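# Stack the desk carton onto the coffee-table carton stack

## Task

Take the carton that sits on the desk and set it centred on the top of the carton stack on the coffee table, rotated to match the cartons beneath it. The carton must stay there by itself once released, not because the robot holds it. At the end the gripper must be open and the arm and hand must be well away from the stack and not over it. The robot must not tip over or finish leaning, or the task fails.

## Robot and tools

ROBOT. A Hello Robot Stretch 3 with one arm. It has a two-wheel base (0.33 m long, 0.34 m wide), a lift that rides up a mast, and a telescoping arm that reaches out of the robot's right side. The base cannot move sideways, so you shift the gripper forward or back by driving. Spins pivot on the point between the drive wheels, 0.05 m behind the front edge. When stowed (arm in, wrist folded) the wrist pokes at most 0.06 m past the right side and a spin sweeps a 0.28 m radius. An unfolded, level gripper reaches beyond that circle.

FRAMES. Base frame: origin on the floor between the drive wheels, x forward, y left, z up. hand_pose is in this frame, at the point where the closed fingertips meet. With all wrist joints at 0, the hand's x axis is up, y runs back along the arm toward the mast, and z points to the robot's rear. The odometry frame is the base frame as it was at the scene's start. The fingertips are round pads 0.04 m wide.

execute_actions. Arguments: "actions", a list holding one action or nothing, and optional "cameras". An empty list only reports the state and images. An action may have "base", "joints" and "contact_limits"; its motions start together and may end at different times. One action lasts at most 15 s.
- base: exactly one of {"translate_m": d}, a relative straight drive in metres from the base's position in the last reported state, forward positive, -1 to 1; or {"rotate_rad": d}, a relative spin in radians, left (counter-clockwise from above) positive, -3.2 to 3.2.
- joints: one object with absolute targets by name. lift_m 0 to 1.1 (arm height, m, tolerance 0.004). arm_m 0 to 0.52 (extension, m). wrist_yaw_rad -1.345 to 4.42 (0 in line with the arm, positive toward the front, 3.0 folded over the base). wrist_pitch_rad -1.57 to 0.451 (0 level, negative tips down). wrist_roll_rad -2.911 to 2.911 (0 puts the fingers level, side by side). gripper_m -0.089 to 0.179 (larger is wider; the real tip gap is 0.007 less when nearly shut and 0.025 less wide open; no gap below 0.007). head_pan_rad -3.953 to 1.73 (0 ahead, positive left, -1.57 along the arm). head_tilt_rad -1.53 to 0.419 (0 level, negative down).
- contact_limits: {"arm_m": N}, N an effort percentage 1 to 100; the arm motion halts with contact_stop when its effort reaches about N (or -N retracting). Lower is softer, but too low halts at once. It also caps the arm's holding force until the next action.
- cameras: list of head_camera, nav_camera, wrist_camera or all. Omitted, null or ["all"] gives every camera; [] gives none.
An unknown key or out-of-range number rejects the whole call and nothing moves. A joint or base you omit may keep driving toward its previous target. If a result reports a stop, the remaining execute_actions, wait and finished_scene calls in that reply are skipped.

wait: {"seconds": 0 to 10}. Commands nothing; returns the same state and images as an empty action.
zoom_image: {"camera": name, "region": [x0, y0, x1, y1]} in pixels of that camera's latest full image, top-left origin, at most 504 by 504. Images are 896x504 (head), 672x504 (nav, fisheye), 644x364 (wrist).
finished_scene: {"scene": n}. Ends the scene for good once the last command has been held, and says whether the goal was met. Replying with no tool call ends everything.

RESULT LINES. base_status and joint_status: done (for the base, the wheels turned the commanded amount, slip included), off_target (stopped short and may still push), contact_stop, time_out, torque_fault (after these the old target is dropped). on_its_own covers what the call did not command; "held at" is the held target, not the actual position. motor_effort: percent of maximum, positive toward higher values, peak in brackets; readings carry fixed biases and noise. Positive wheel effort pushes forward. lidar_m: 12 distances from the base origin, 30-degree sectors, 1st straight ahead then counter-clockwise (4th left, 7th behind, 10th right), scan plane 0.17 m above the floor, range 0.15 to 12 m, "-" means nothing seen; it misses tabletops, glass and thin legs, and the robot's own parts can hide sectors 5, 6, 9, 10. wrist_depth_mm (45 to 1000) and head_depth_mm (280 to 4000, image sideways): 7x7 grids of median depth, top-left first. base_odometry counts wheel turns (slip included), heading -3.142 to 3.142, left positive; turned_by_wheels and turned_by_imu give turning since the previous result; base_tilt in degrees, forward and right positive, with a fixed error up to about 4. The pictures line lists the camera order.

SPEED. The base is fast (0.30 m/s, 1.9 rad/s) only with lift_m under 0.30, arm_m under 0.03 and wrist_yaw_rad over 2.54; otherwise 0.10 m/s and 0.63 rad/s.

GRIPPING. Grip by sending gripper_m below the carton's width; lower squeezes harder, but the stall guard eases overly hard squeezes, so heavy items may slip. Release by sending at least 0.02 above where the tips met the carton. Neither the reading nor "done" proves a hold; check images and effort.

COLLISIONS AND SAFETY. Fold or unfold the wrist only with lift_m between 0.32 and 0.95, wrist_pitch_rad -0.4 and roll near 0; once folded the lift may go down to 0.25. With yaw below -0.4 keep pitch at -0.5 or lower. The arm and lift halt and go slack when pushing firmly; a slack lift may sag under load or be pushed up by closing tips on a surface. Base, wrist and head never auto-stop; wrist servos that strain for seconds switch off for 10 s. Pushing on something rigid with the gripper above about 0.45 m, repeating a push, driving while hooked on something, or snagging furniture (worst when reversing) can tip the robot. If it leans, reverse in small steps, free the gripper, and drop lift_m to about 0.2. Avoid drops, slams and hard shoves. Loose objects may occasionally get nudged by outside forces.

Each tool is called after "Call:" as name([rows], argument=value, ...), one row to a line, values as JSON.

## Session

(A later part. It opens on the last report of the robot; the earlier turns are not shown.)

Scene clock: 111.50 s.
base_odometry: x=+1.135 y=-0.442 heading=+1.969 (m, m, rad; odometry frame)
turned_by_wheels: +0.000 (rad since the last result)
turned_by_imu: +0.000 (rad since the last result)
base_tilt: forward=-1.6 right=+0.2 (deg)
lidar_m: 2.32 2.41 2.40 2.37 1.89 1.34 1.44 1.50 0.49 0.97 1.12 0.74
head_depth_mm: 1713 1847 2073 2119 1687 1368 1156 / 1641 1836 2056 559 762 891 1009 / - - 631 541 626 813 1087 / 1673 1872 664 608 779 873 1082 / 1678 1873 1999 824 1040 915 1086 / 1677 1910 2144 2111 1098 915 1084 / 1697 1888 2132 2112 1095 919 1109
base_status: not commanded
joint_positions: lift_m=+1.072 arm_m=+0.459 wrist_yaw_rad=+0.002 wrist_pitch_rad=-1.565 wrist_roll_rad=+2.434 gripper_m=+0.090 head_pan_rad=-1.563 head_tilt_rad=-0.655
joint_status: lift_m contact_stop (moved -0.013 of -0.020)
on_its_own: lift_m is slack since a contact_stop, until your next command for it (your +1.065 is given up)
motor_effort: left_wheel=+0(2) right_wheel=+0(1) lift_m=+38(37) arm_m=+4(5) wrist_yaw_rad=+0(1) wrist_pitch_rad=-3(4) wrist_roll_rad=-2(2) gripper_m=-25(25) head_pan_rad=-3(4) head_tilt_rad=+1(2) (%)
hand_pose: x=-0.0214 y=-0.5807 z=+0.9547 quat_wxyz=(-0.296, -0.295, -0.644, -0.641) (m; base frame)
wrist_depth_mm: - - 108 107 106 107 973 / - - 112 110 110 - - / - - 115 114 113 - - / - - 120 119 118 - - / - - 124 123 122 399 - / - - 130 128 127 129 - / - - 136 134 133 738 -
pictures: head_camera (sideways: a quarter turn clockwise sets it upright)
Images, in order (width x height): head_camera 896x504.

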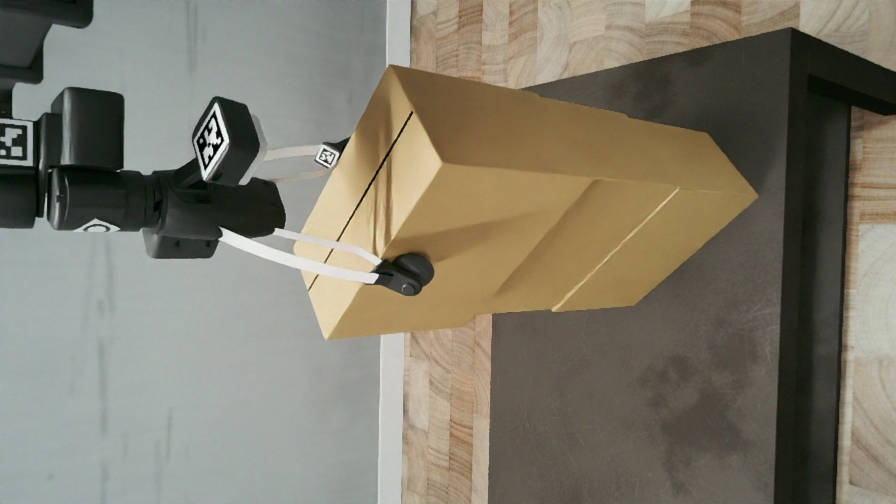

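Call:
execute_actions([
  {"joints":{"lift_m":1.085}},
], cameras=[])

Call:
execute_actions([
  {"joints":{"arm_m":0.472}},
], cameras=[])

Call:
execute_actions([
  {"joints":{"lift_m":1.07}},
], cameras=["head_camera","wrist_camera"])

Call:
zoom_image(camera="head_camera", region=[400,50,800,360])

Scene clock: 113.17 s.
base_odometry: x=+1.135 y=-0.442 heading=+1.969 (m, m, rad; odometry frame)
turned_by_wheels: +0.000 (rad since the last result)
turned_by_imu: +0.000 (rad since the last result)
base_tilt: forward=-1.6 right=+0.0 (deg)
lidar_m: 2.32 2.41 2.41 2.36 1.88 1.34 1.44 1.50 0.49 0.97 1.11 0.74
head_depth_mm: 1682 1830 2058 2093 1668 1364 1150 / 1679 1821 2005 559 763 894 1010 / - - 610 534 658 814 1087 / 1684 1898 636 609 779 873 1092 / 1682 1876 2030 1038 1036 915 1088 / 1680 1889 2145 2099 1091 915 1090 / 1696 1888 2132 2102 1098 914 1110
base_status: not commanded
joint_positions: lift_m=+1.085 arm_m=+0.459 wrist_yaw_rad=+0.002 wrist_pitch_rad=-1.564 wrist_roll_rad=+2.434 gripper_m=+0.090 head_pan_rad=-1.563 head_tilt_rad=-0.655
joint_status: all done
motor_effort: left_wheel=+0(0) right_wheel=+0(0) lift_m=+48(47) arm_m=+3(4) wrist_yaw_rad=+0(2) wrist_pitch_rad=-4(4) wrist_roll_rad=-2(2) gripper_m=-25(25) head_pan_rad=-4(3) head_tilt_rad=+2(2) (%)
hand_pose: x=-0.0214 y=-0.5811 z=+0.9670 quat_wxyz=(-0.296, -0.295, -0.645, -0.640) (m; base frame)
wrist_depth_mm: - - 108 107 106 107 - / - - 112 111 110 - - / - - 116 114 114 - - / - - 120 119 118 - - / - - 125 123 123 403 - / - - 130 129 127 128 - / - - 136 134 133 759 -
pictures: none
No camera images: the call's "cameras" was empty. Leave "cameras" out to get every camera's image.

Scene clock: 114.07 s.
base_odometry: x=+1.135 y=-0.442 heading=+1.969 (m, m, rad; odometry frame)
turned_by_wheels: +0.000 (rad since the last result)
turned_by_imu: +0.000 (rad since the last result)
base_tilt: forward=-1.7 right=+0.0 (deg)
lidar_m: 2.32 2.42 2.40 2.36 1.89 1.35 1.44 1.49 0.49 0.97 1.12 0.74
head_depth_mm: 1672 1847 2085 2114 1674 1360 1151 / 1677 1822 2010 577 762 894 1013 / - - 607 547 668 816 1085 / 1668 1893 637 627 778 872 1087 / 1684 1863 1987 1039 1042 914 1080 / 1689 1881 2153 2112 1099 918 1090 / 1703 1885 2130 2113 1102 919 1108
base_status: not commanded
joint_positions: lift_m=+1.085 arm_m=+0.472 wrist_yaw_rad=+0.002 wrist_pitch_rad=-1.564 wrist_roll_rad=+2.434 gripper_m=+0.090 head_pan_rad=-1.563 head_tilt_rad=-0.655
joint_status: all done
motor_effort: left_wheel=+0(0) right_wheel=+0(0) lift_m=+48(48) arm_m=+5(6) wrist_yaw_rad=-1(2) wrist_pitch_rad=-4(4) wrist_roll_rad=-2(2) gripper_m=-25(24) head_pan_rad=-3(3) head_tilt_rad=+2(2) (%)
hand_pose: x=-0.0214 y=-0.5939 z=+0.9670 quat_wxyz=(-0.296, -0.295, -0.645, -0.640) (m; base frame)
wrist_depth_mm: - - 108 107 106 107 - / - - 111 111 110 - - / - - 116 115 114 - - / - - 120 119 118 - - / - - 125 124 122 397 - / - - 130 129 128 129 - / - - 136 134 133 756 -
pictures: none
No camera images: the call's "cameras" was empty. Leave "cameras" out to get every camera's image.

Scene clock: 114.90 s.
base_odometry: x=+1.135 y=-0.442 heading=+1.969 (m, m, rad; odometry frame)
turned_by_wheels: +0.000 (rad since the last result)
turned_by_imu: +0.000 (rad since the last result)
base_tilt: forward=-1.5 right=+0.0 (deg)
lidar_m: 2.32 2.42 2.41 2.37 1.88 1.35 1.44 1.50 0.49 0.97 1.12 0.74
head_depth_mm: 1709 1841 2080 2085 1681 1371 1155 / 1649 1822 2044 581 762 893 1010 / - - 630 554 659 812 1086 / 1672 1873 659 628 781 871 1081 / 1697 1874 2040 832 1044 913 1086 / 1683 1904 2135 2100 1099 914 1085 / 1701 1881 2146 2111 1097 915 1109
base_status: not commanded
joint_positions: lift_m=+1.072 arm_m=+0.472 wrist_yaw_rad=+0.002 wrist_pitch_rad=-1.567 wrist_roll_rad=+2.434 gripper_m=+0.090 head_pan_rad=-1.563 head_tilt_rad=-0.655
joint_status: lift_m contact_stop (moved -0.013 of -0.015)
on_its_own: lift_m is slack since a contact_stop, until your next command for it
motor_effort: left_wheel=+0(0) right_wheel=+1(1) lift_m=+36(43) arm_m=+4(5) wrist_yaw_rad=-1(2) wrist_pitch_rad=-2(4) wrist_roll_rad=-2(2) gripper_m=-25(25) head_pan_rad=-3(3) head_tilt_rad=+2(2) (%)
hand_pose: x=-0.0214 y=-0.5933 z=+0.9545 quat_wxyz=(-0.296, -0.295, -0.644, -0.641) (m; base frame)
wrist_depth_mm: - - 108 107 106 107 958 / - - 111 110 109 - - / - - 115 114 114 - - / - - 120 119 118 - - / - - 125 124 122 398 - / - - 130 128 127 129 - / - - 136 134 133 735 -
pictures: head_camera (sideways: a quarter turn clockwise sets it upright), wrist_camera
Images, in order (width x height): head_camera 896x504, wrist_camera 644x364.

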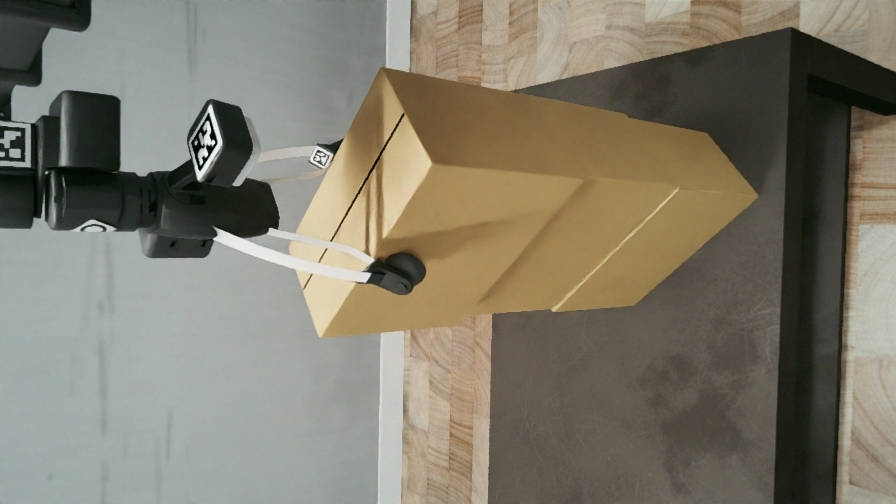

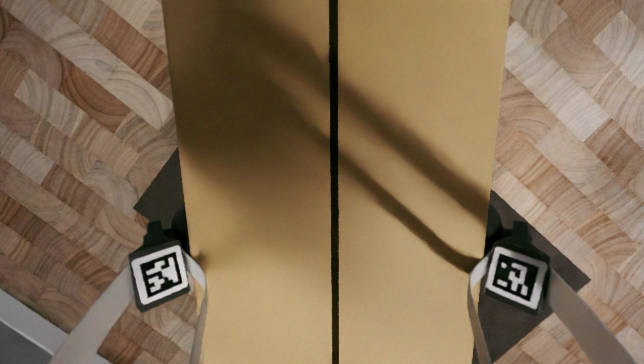

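Region (400, 50, 800, 360) of head_camera's 896x504 image, scaled by 1.260, with more detail than that image has; it fills the top 391 rows of this view, and the rest is white.

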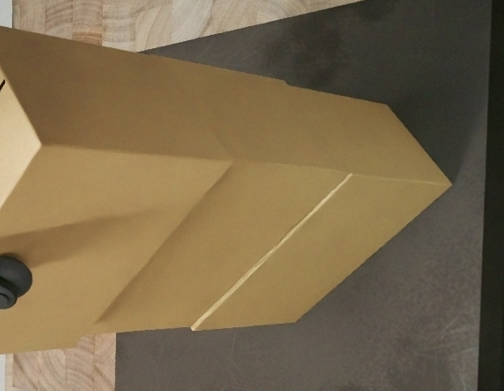

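Call:
execute_actions([
  {"joints":{"lift_m":1.085}},
], cameras=[])

Call:
execute_actions([
  {"base":{"translate_m":-0.005},"joints":{"arm_m":0.477}},
], cameras=[])

Call:
execute_actions([
  {"joints":{"lift_m":1.073}},
], cameras=["head_camera"])

Call:
zoom_image(camera="head_camera", region=[400,50,800,360])

Scene clock: 116.60 s.
base_odometry: x=+1.135 y=-0.442 heading=+1.969 (m, m, rad; odometry frame)
turned_by_wheels: +0.000 (rad since the last result)
turned_by_imu: +0.000 (rad since the last result)
base_tilt: forward=-1.7 right=+0.0 (deg)
lidar_m: 2.32 2.42 2.40 2.37 1.88 1.35 1.44 1.50 0.49 0.97 1.12 0.74
head_depth_mm: 1695 1834 2090 2072 1689 1364 1151 / 1683 1825 2013 580 762 889 1011 / - - 609 546 665 814 1083 / 1686 1897 639 629 778 873 1087 / 1679 1879 2013 1037 1040 920 1085 / 1691 1885 2117 2114 1104 917 1088 / 1699 1883 2151 2097 1099 917 1104
base_status: not commanded
joint_positions: lift_m=+1.085 arm_m=+0.472 wrist_yaw_rad=+0.002 wrist_pitch_rad=-1.564 wrist_roll_rad=+2.434 gripper_m=+0.090 head_pan_rad=-1.563 head_tilt_rad=-0.655
joint_status: all done
motor_effort: left_wheel=+0(0) right_wheel=+1(1) lift_m=+48(48) arm_m=+4(4) wrist_yaw_rad=-1(1) wrist_pitch_rad=-3(4) wrist_roll_rad=-2(2) gripper_m=-25(24) head_pan_rad=-4(4) head_tilt_rad=+2(2) (%)
hand_pose: x=-0.0214 y=-0.5939 z=+0.9670 quat_wxyz=(-0.296, -0.295, -0.644, -0.640) (m; base frame)
wrist_depth_mm: - - 108 107 106 107 - / - - 112 111 110 - - / - - 116 115 114 - - / - - 120 119 118 - - / - - 125 123 122 399 - / - - 130 129 127 129 - / - - 136 134 133 777 -
pictures: none
No camera images: the call's "cameras" was empty. Leave "cameras" out to get every camera's image.

Scene clock: 117.27 s.
base_odometry: x=+1.137 y=-0.447 heading=+1.969 (m, m, rad; odometry frame)
turned_by_wheels: +0.000 (rad since the last result)
turned_by_imu: +0.000 (rad since the last result)
base_tilt: forward=-1.6 right=+0.0 (deg)
lidar_m: 2.32 2.43 2.41 2.37 1.88 1.34 1.43 1.49 0.49 0.97 1.12 0.74
head_depth_mm: 1676 1837 2068 2083 1692 1365 1150 / 1682 1835 2008 588 1011 893 972 / - - 622 551 659 805 1086 / 1674 1879 639 639 770 873 1080 / 1674 1876 2001 825 1043 915 1085 / 1684 1884 2131 2102 1103 912 1089 / 1687 1875 2128 2082 1102 915 1110
base_status: done
joint_positions: lift_m=+1.085 arm_m=+0.477 wrist_yaw_rad=+0.002 wrist_pitch_rad=-1.564 wrist_roll_rad=+2.434 gripper_m=+0.090 head_pan_rad=-1.563 head_tilt_rad=-0.655
joint_status: all done
motor_effort: left_wheel=+0(7) right_wheel=+1(3) lift_m=+47(48) arm_m=+5(5) wrist_yaw_rad=+0(0) wrist_pitch_rad=-3(4) wrist_roll_rad=-2(2) gripper_m=-24(25) head_pan_rad=-3(3) head_tilt_rad=+2(2) (%)
hand_pose: x=-0.0214 y=-0.5989 z=+0.9670 quat_wxyz=(-0.296, -0.295, -0.644, -0.640) (m; base frame)
wrist_depth_mm: - - 108 107 106 107 - / - - 112 111 110 - - / - - 116 115 114 - - / - - 120 119 118 - - / - - 125 124 122 403 - / - - 130 129 127 129 - / - - 136 134 133 734 -
pictures: none
No camera images: the call's "cameras" was empty. Leave "cameras" out to get every camera's image.

Scene clock: 118.10 s.
base_odometry: x=+1.137 y=-0.447 heading=+1.969 (m, m, rad; odometry frame)
turned_by_wheels: +0.000 (rad since the last result)
turned_by_imu: +0.000 (rad since the last result)
base_tilt: forward=-1.7 right=+0.2 (deg)
lidar_m: 2.32 2.42 2.41 2.38 1.88 1.34 1.44 1.48 0.49 0.97 1.12 0.74
head_depth_mm: 1705 1838 2070 2106 1671 1369 1149 / 1677 1832 2046 586 1012 897 964 / - - 633 555 658 806 1083 / 1678 1874 661 633 771 874 1086 / 1684 1869 2051 823 1040 913 1081 / 1696 1884 2126 2095 1101 915 1084 / 1704 1890 2150 2110 1105 912 1116
base_status: not commanded
joint_positions: lift_m=+1.073 arm_m=+0.477 wrist_yaw_rad=+0.002 wrist_pitch_rad=-1.564 wrist_roll_rad=+2.434 gripper_m=+0.090 head_pan_rad=-1.563 head_tilt_rad=-0.655
joint_status: all done
motor_effort: left_wheel=+0(0) right_wheel=+1(1) lift_m=+28(43) arm_m=+5(5) wrist_yaw_rad=+0(1) wrist_pitch_rad=-3(4) wrist_roll_rad=-2(2) gripper_m=-25(25) head_pan_rad=-3(4) head_tilt_rad=+2(2) (%)
hand_pose: x=-0.0214 y=-0.5989 z=+0.9556 quat_wxyz=(-0.296, -0.295, -0.644, -0.640) (m; base frame)
wrist_depth_mm: - - 108 107 106 107 960 / - - 112 111 110 - - / - - 116 114 114 - - / - - 120 119 118 - - / - - 125 124 122 395 - / - - 130 129 128 129 - / - - 136 134 133 745 -
pictures: head_camera (sideways: a quarter turn clockwise sets it upright)
Images, in order (width x height): head_camera 896x504.

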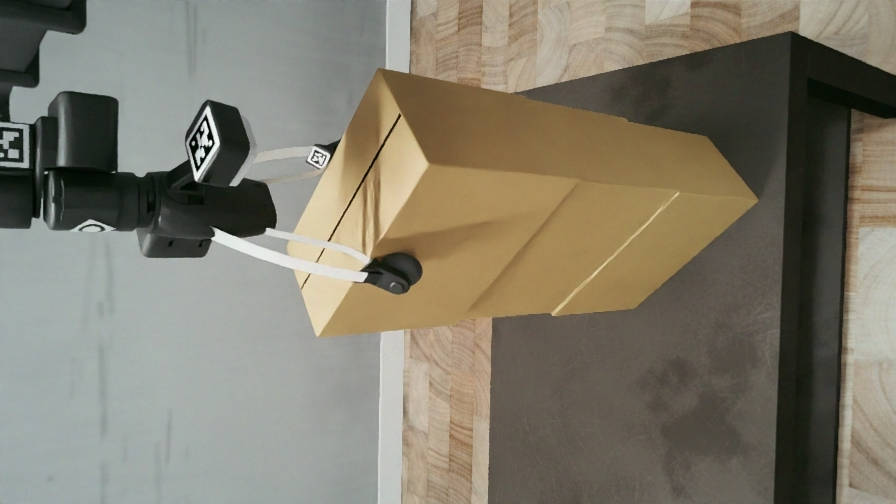

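Region (400, 50, 800, 360) of head_camera's 896x504 image, scaled by 1.260, with more detail than that image has; it fills the top 391 rows of this view, and the rest is white.

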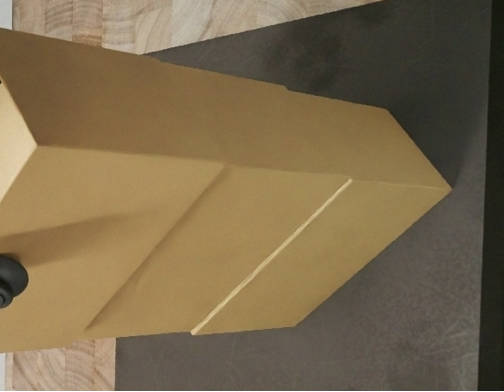

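Call:
execute_actions([
  {"joints":{"gripper_m":0.179}},
], cameras=[])

Call:
execute_actions([
  {"joints":{"lift_m":1.1}},
], cameras=["wrist_camera"])

Call:
execute_actions([
  {"base":{"translate_m":-0.024},"joints":{"arm_m":0.447}},
], cameras=["wrist_camera"])

Call:
execute_actions([
  {"base":{"translate_m":-0.024},"joints":{"arm_m":0.417}},
], cameras=["wrist_camera","head_camera"])

Scene clock: 120.70 s.
base_odometry: x=+1.137 y=-0.447 heading=+1.969 (m, m, rad; odometry frame)
turned_by_wheels: +0.000 (rad since the last result)
turned_by_imu: -0.001 (rad since the last result)
base_tilt: forward=-1.6 right=+0.0 (deg)
lidar_m: 2.32 2.42 2.41 2.37 1.89 1.34 1.43 1.49 0.49 0.97 1.12 0.74
head_depth_mm: 1711 1854 2087 2101 1681 1356 1152 / 1677 1832 2053 588 1019 894 969 / - - 633 554 659 804 1086 / 1668 1850 660 632 772 872 1088 / 1686 1882 2051 1242 1041 913 1085 / 1695 1894 2111 2114 1098 915 1082 / 1698 1885 2121 2119 1096 915 1110
base_status: not commanded
joint_positions: lift_m=+1.073 arm_m=+0.477 wrist_yaw_rad=+0.002 wrist_pitch_rad=-1.564 wrist_roll_rad=+2.434 gripper_m=+0.179 head_pan_rad=-1.563 head_tilt_rad=-0.655
joint_status: all done
motor_effort: left_wheel=+0(0) right_wheel=+1(1) lift_m=+29(29) arm_m=+5(5) wrist_yaw_rad=-1(0) wrist_pitch_rad=-4(3) wrist_roll_rad=-2(2) gripper_m=+1(100) head_pan_rad=-3(3) head_tilt_rad=+2(2) (%)
hand_pose: x=-0.0214 y=-0.5989 z=+0.9556 quat_wxyz=(-0.296, -0.295, -0.645, -0.640) (m; base frame)
wrist_depth_mm: - - 107 107 106 107 967 / - - 112 111 110 - - / - - 116 115 113 - - / - - 120 119 118 - - / - - 124 124 122 668 - / - - 130 128 127 707 - / - - 136 134 133 722 -
pictures: none
No camera images: the call's "cameras" was empty. Leave "cameras" out to get every camera's image.

Scene clock: 121.73 s.
base_odometry: x=+1.137 y=-0.447 heading=+1.969 (m, m, rad; odometry frame)
turned_by_wheels: +0.000 (rad since the last result)
turned_by_imu: +0.000 (rad since the last result)
base_tilt: forward=-1.7 right=+0.1 (deg)
lidar_m: 2.32 2.42 2.41 2.37 1.88 1.34 1.43 1.49 0.49 0.97 1.12 0.74
head_depth_mm: 1654 1836 2076 2110 1691 1371 1149 / 1700 1876 2055 588 1016 889 967 / - - 660 554 658 804 1085 / 1683 1874 663 632 772 872 1082 / 1692 1876 2047 1028 1043 916 1080 / 1682 1860 2119 2108 1098 917 1085 / 1689 1872 2125 2089 1094 916 1104
base_status: not commanded
joint_positions: lift_m=+1.100 arm_m=+0.477 wrist_yaw_rad=+0.002 wrist_pitch_rad=-1.564 wrist_roll_rad=+2.434 gripper_m=+0.179 head_pan_rad=-1.563 head_tilt_rad=-0.655
joint_status: all done
motor_effort: left_wheel=+0(0) right_wheel=+1(1) lift_m=+47(49) arm_m=+5(5) wrist_yaw_rad=-1(0) wrist_pitch_rad=-3(3) wrist_roll_rad=-2(2) gripper_m=+1(0) head_pan_rad=-3(3) head_tilt_rad=+2(2) (%)
hand_pose: x=-0.0214 y=-0.5989 z=+0.9820 quat_wxyz=(-0.296, -0.295, -0.645, -0.640) (m; base frame)
wrist_depth_mm: - - 132 131 130 - - / - - 138 135 134 - - / - - 143 140 139 - - / - - 148 146 145 - - / - - 154 151 150 696 - / - - 161 158 156 734 - / - - 169 164 164 765 -
pictures: wrist_camera
Images, in order (width x height): wrist_camera 644x364.

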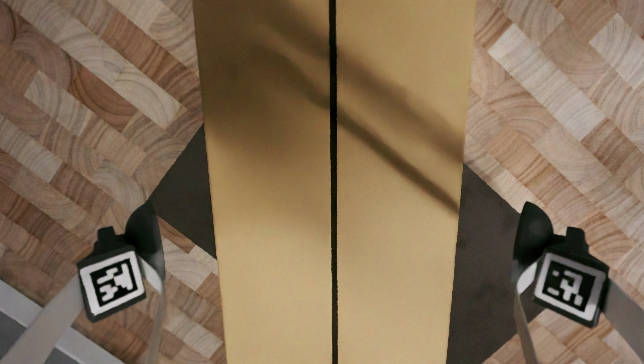

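Scene clock: 123.83 s.
base_odometry: x=+1.146 y=-0.469 heading=+1.969 (m, m, rad; odometry frame)
turned_by_wheels: +0.000 (rad since the last result)
turned_by_imu: -0.001 (rad since the last result)
base_tilt: forward=-1.5 right=-0.1 (deg)
lidar_m: 2.35 2.45 2.41 2.36 1.88 1.32 1.41 1.46 0.48 0.96 1.13 0.76
head_depth_mm: 1647 1826 2071 2088 1684 1398 1176 / 1720 1841 2037 653 1103 914 931 / - - 1977 555 671 842 1087 / 1690 1869 663 596 724 853 1088 / 1671 1890 696 738 932 917 1084 / 1667 1875 2128 2107 1097 918 1084 / 1690 1887 2136 2123 1099 917 1107
base_status: done
joint_positions: lift_m=+1.100 arm_m=+0.447 wrist_yaw_rad=+0.002 wrist_pitch_rad=-1.564 wrist_roll_rad=+2.434 gripper_m=+0.179 head_pan_rad=-1.563 head_tilt_rad=-0.655
joint_status: all done
motor_effort: left_wheel=+0(5) right_wheel=+1(2) lift_m=+47(46) arm_m=-6(7) wrist_yaw_rad=-1(1) wrist_pitch_rad=-3(3) wrist_roll_rad=-2(2) gripper_m=+1(0) head_pan_rad=-3(4) head_tilt_rad=+2(2) (%)
hand_pose: x=-0.0214 y=-0.5697 z=+0.9820 quat_wxyz=(-0.296, -0.295, -0.645, -0.640) (m; base frame)
wrist_depth_mm: - - - - - - - / - - 138 136 136 - - / - - 143 141 139 - - / - - 148 146 144 - - / - - 154 152 150 709 - / - - 162 158 156 722 - / - - 168 164 163 756 -
pictures: wrist_camera
Images, in order (width x height): wrist_camera 644x364.

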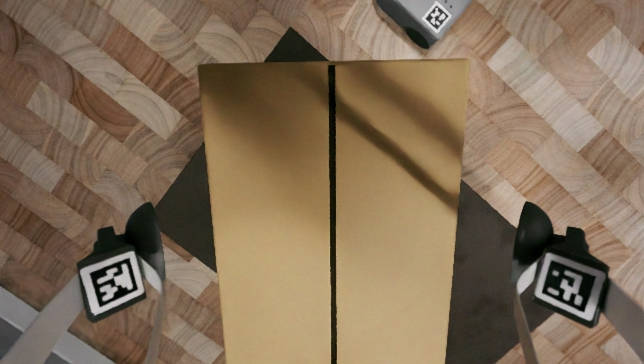

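Scene clock: 125.93 s.
base_odometry: x=+1.156 y=-0.491 heading=+1.969 (m, m, rad; odometry frame)
turned_by_wheels: +0.000 (rad since the last result)
turned_by_imu: -0.001 (rad since the last result)
base_tilt: forward=-1.5 right=+0.1 (deg)
lidar_m: 2.37 2.47 2.43 2.36 1.88 1.30 1.39 1.44 0.47 0.96 1.14 0.78
head_depth_mm: 1651 1849 2064 2099 1663 1397 1199 / 1717 1811 2108 2024 1204 915 930 / - - 2001 572 702 855 1082 / 1659 1875 633 560 686 828 1080 / 1681 1876 663 687 854 917 1085 / 1705 1872 2081 2052 1097 918 1086 / 1703 1887 2129 2091 1099 909 1106
base_status: done
joint_positions: lift_m=+1.100 arm_m=+0.417 wrist_yaw_rad=+0.002 wrist_pitch_rad=-1.564 wrist_roll_rad=+2.434 gripper_m=+0.179 head_pan_rad=-1.563 head_tilt_rad=-0.655
joint_status: all done
motor_effort: left_wheel=+0(2) right_wheel=+0(2) lift_m=+47(47) arm_m=-6(4) wrist_yaw_rad=-1(2) wrist_pitch_rad=-3(3) wrist_roll_rad=-2(2) gripper_m=+0(0) head_pan_rad=-3(3) head_tilt_rad=+2(1) (%)
hand_pose: x=-0.0214 y=-0.5397 z=+0.9820 quat_wxyz=(-0.296, -0.295, -0.645, -0.640) (m; base frame)
wrist_depth_mm: - - - - - - - / - - - 649 - - - / - - 664 295 - - - / - - 148 146 144 - - / - 739 154 151 150 712 - / - - 160 157 157 732 - / - - 169 165 164 754 -
pictures: head_camera (sideways: a quarter turn clockwise sets it upright), wrist_camera
Images, in order (width x height): head_camera 896x504, wrist_camera 644x364.

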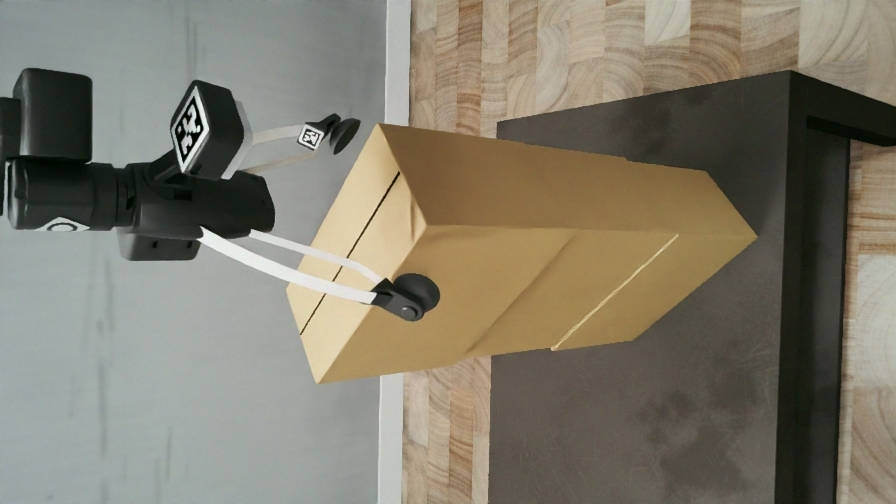

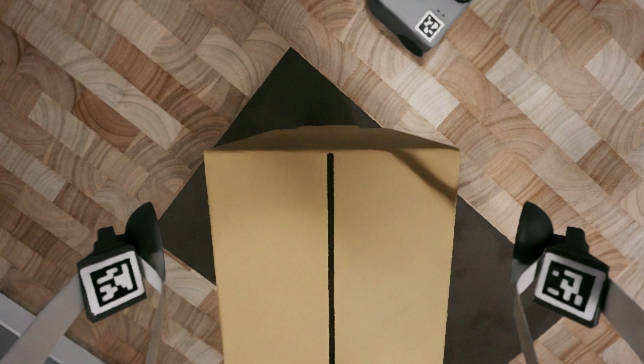

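Call:
execute_actions([
  {"base":{"translate_m":-0.04},"joints":{"arm_m":0.367}},
], cameras=["wrist_camera"])

Call:
execute_actions([
  {"base":{"translate_m":-0.04},"joints":{"arm_m":0.317}},
], cameras=["wrist_camera","head_camera"])

Scene clock: 128.00 s.
base_odometry: x=+1.171 y=-0.528 heading=+1.969 (m, m, rad; odometry frame)
turned_by_wheels: +0.000 (rad since the last result)
turned_by_imu: -0.001 (rad since the last result)
base_tilt: forward=-1.4 right=+0.1 (deg)
lidar_m: 2.41 2.51 2.44 2.35 1.82 1.27 1.34 1.40 0.46 0.49 1.17 0.82
head_depth_mm: 1669 1827 2084 2091 1672 1395 1201 / - 1807 2089 2115 1638 1332 1134 / - - 2120 631 1041 893 1064 / 1680 1878 1312 561 664 811 1083 / 1680 1858 661 623 763 880 1084 / 1688 1879 2010 835 1067 917 1090 / 1684 1896 2125 2130 1094 916 1105
base_status: done
joint_positions: lift_m=+1.100 arm_m=+0.367 wrist_yaw_rad=+0.002 wrist_pitch_rad=-1.564 wrist_roll_rad=+2.434 gripper_m=+0.179 head_pan_rad=-1.563 head_tilt_rad=-0.655
joint_status: all done
motor_effort: left_wheel=+0(5) right_wheel=+1(3) lift_m=+47(47) arm_m=-6(7) wrist_yaw_rad=-1(1) wrist_pitch_rad=-4(4) wrist_roll_rad=-2(2) gripper_m=+1(0) head_pan_rad=-3(3) head_tilt_rad=+1(2) (%)
hand_pose: x=-0.0214 y=-0.4897 z=+0.9820 quat_wxyz=(-0.296, -0.295, -0.645, -0.640) (m; base frame)
wrist_depth_mm: - - - - - - - / - - - - - - - / - - - 666 - - - / - - 700 408 - - - / - - 716 210 251 - - / - - 162 160 158 742 - / - - 169 164 163 766 -
pictures: wrist_camera
Images, in order (width x height): wrist_camera 644x364.

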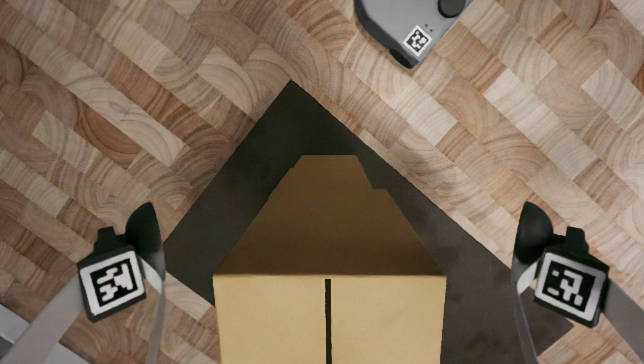

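Scene clock: 129.47 s.
base_odometry: x=+1.187 y=-0.565 heading=+1.968 (m, m, rad; odometry frame)
turned_by_wheels: +0.000 (rad since the last result)
turned_by_imu: +0.000 (rad since the last result)
base_tilt: forward=-1.7 right=+0.1 (deg)
lidar_m: 2.46 2.57 2.45 2.35 1.76 1.23 1.31 1.36 0.46 0.45 1.19 0.85
head_depth_mm: 1634 1841 2090 2105 1684 1395 1203 / - 1829 2137 2087 1661 1409 1200 / - - 2165 2109 1128 916 937 / 1677 1817 2042 590 710 854 1082 / 1674 1885 664 554 685 854 1083 / 1687 1895 663 666 906 918 1082 / 1707 1889 2085 2128 1103 917 1105
base_status: done
joint_positions: lift_m=+1.100 arm_m=+0.317 wrist_yaw_rad=+0.002 wrist_pitch_rad=-1.564 wrist_roll_rad=+2.434 gripper_m=+0.179 head_pan_rad=-1.563 head_tilt_rad=-0.655
joint_status: all done
motor_effort: left_wheel=+0(5) right_wheel=+1(3) lift_m=+46(46) arm_m=-6(6) wrist_yaw_rad=-1(1) wrist_pitch_rad=-3(4) wrist_roll_rad=-2(2) gripper_m=+1(1) head_pan_rad=-3(3) head_tilt_rad=+1(2) (%)
hand_pose: x=-0.0214 y=-0.4397 z=+0.9820 quat_wxyz=(-0.296, -0.295, -0.645, -0.640) (m; base frame)
wrist_depth_mm: - - - - - - - / - - - - - - - / - - - - - - - / - - - 683 - - - / - - 716 399 724 - - / - - 746 263 732 750 - / - - 775 203 223 752 -
pictures: head_camera (sideways: a quarter turn clockwise sets it upright), wrist_camera
Images, in order (width x height): head_camera 896x504, wrist_camera 644x364.

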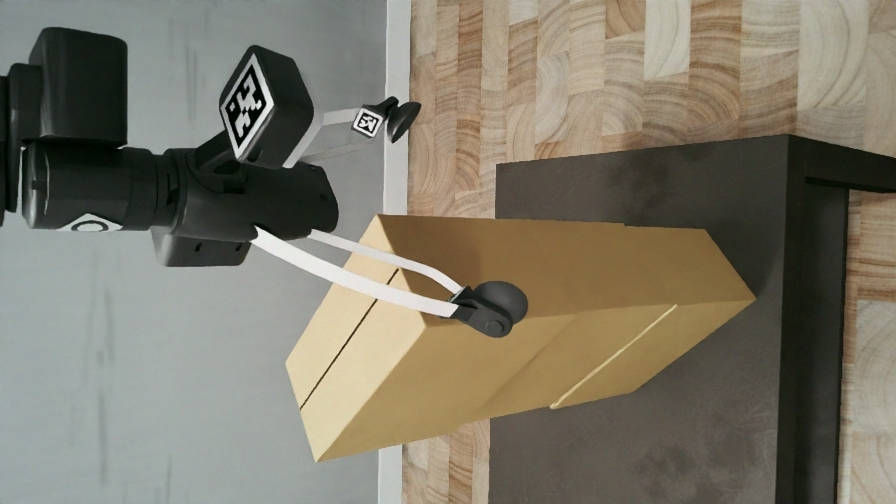

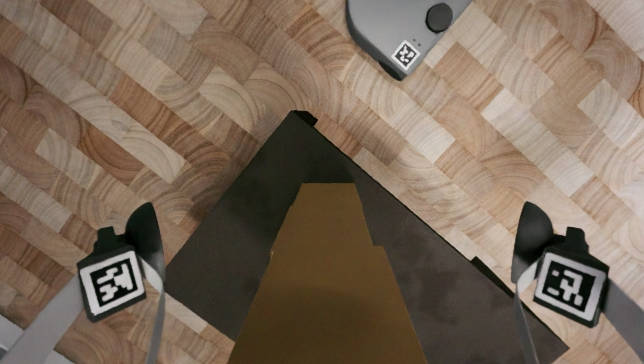

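Clear of the end; retract fully while backing a bit.

Call:
execute_actions([
  {"base":{"translate_m":-0.1},"joints":{"arm_m":0.0}},
], cameras=["head_camera"])

Call:
finished_scene(scene=1)

Scene clock: 133.70 s.
base_odometry: x=+1.225 y=-0.657 heading=+1.968 (m, m, rad; odometry frame)
turned_by_wheels: +0.000 (rad since the last result)
turned_by_imu: -0.001 (rad since the last result)
base_tilt: forward=-1.6 right=+0.0 (deg)
lidar_m: 2.55 2.66 2.50 2.34 1.63 1.16 1.21 1.26 1.74 0.44 1.25 0.94
head_depth_mm: - - - - - - - / - - - - - - - / - 1892 - - - - - / 1675 1862 2108 2116 - - - / 1677 1861 2123 651 713 857 1084 / 1685 1896 2015 568 676 851 1073 / 1692 1870 665 585 914 916 1108
base_status: done
joint_positions: lift_m=+1.100 arm_m=+0.001 wrist_yaw_rad=+0.002 wrist_pitch_rad=-1.564 wrist_roll_rad=+2.433 gripper_m=+0.179 head_pan_rad=-1.563 head_tilt_rad=-0.655
joint_status: all done
motor_effort: left_wheel=+0(5) right_wheel=+0(2) lift_m=+47(47) arm_m=-6(8) wrist_yaw_rad=-2(1) wrist_pitch_rad=-3(3) wrist_roll_rad=-1(2) gripper_m=+1(0) head_pan_rad=-3(3) head_tilt_rad=+3(2) (%)
hand_pose: x=-0.0214 y=-0.1232 z=+0.9820 quat_wxyz=(-0.295, -0.294, -0.645, -0.641) (m; base frame)
wrist_depth_mm: - - - - - - - / - - - - - - - / - - - - - - - / - - - - - - - / - - - - - - - / - - 759 - - - - / - - 779 777 - - -
pictures: head_camera (sideways: a quarter turn clockwise sets it upright)
Images, in order (width x height): head_camera 896x504.

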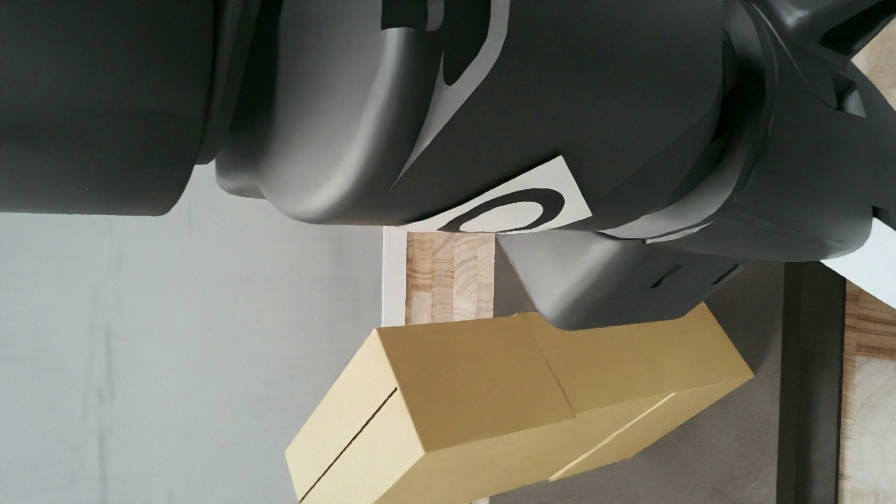

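The scene is finished: the task was done.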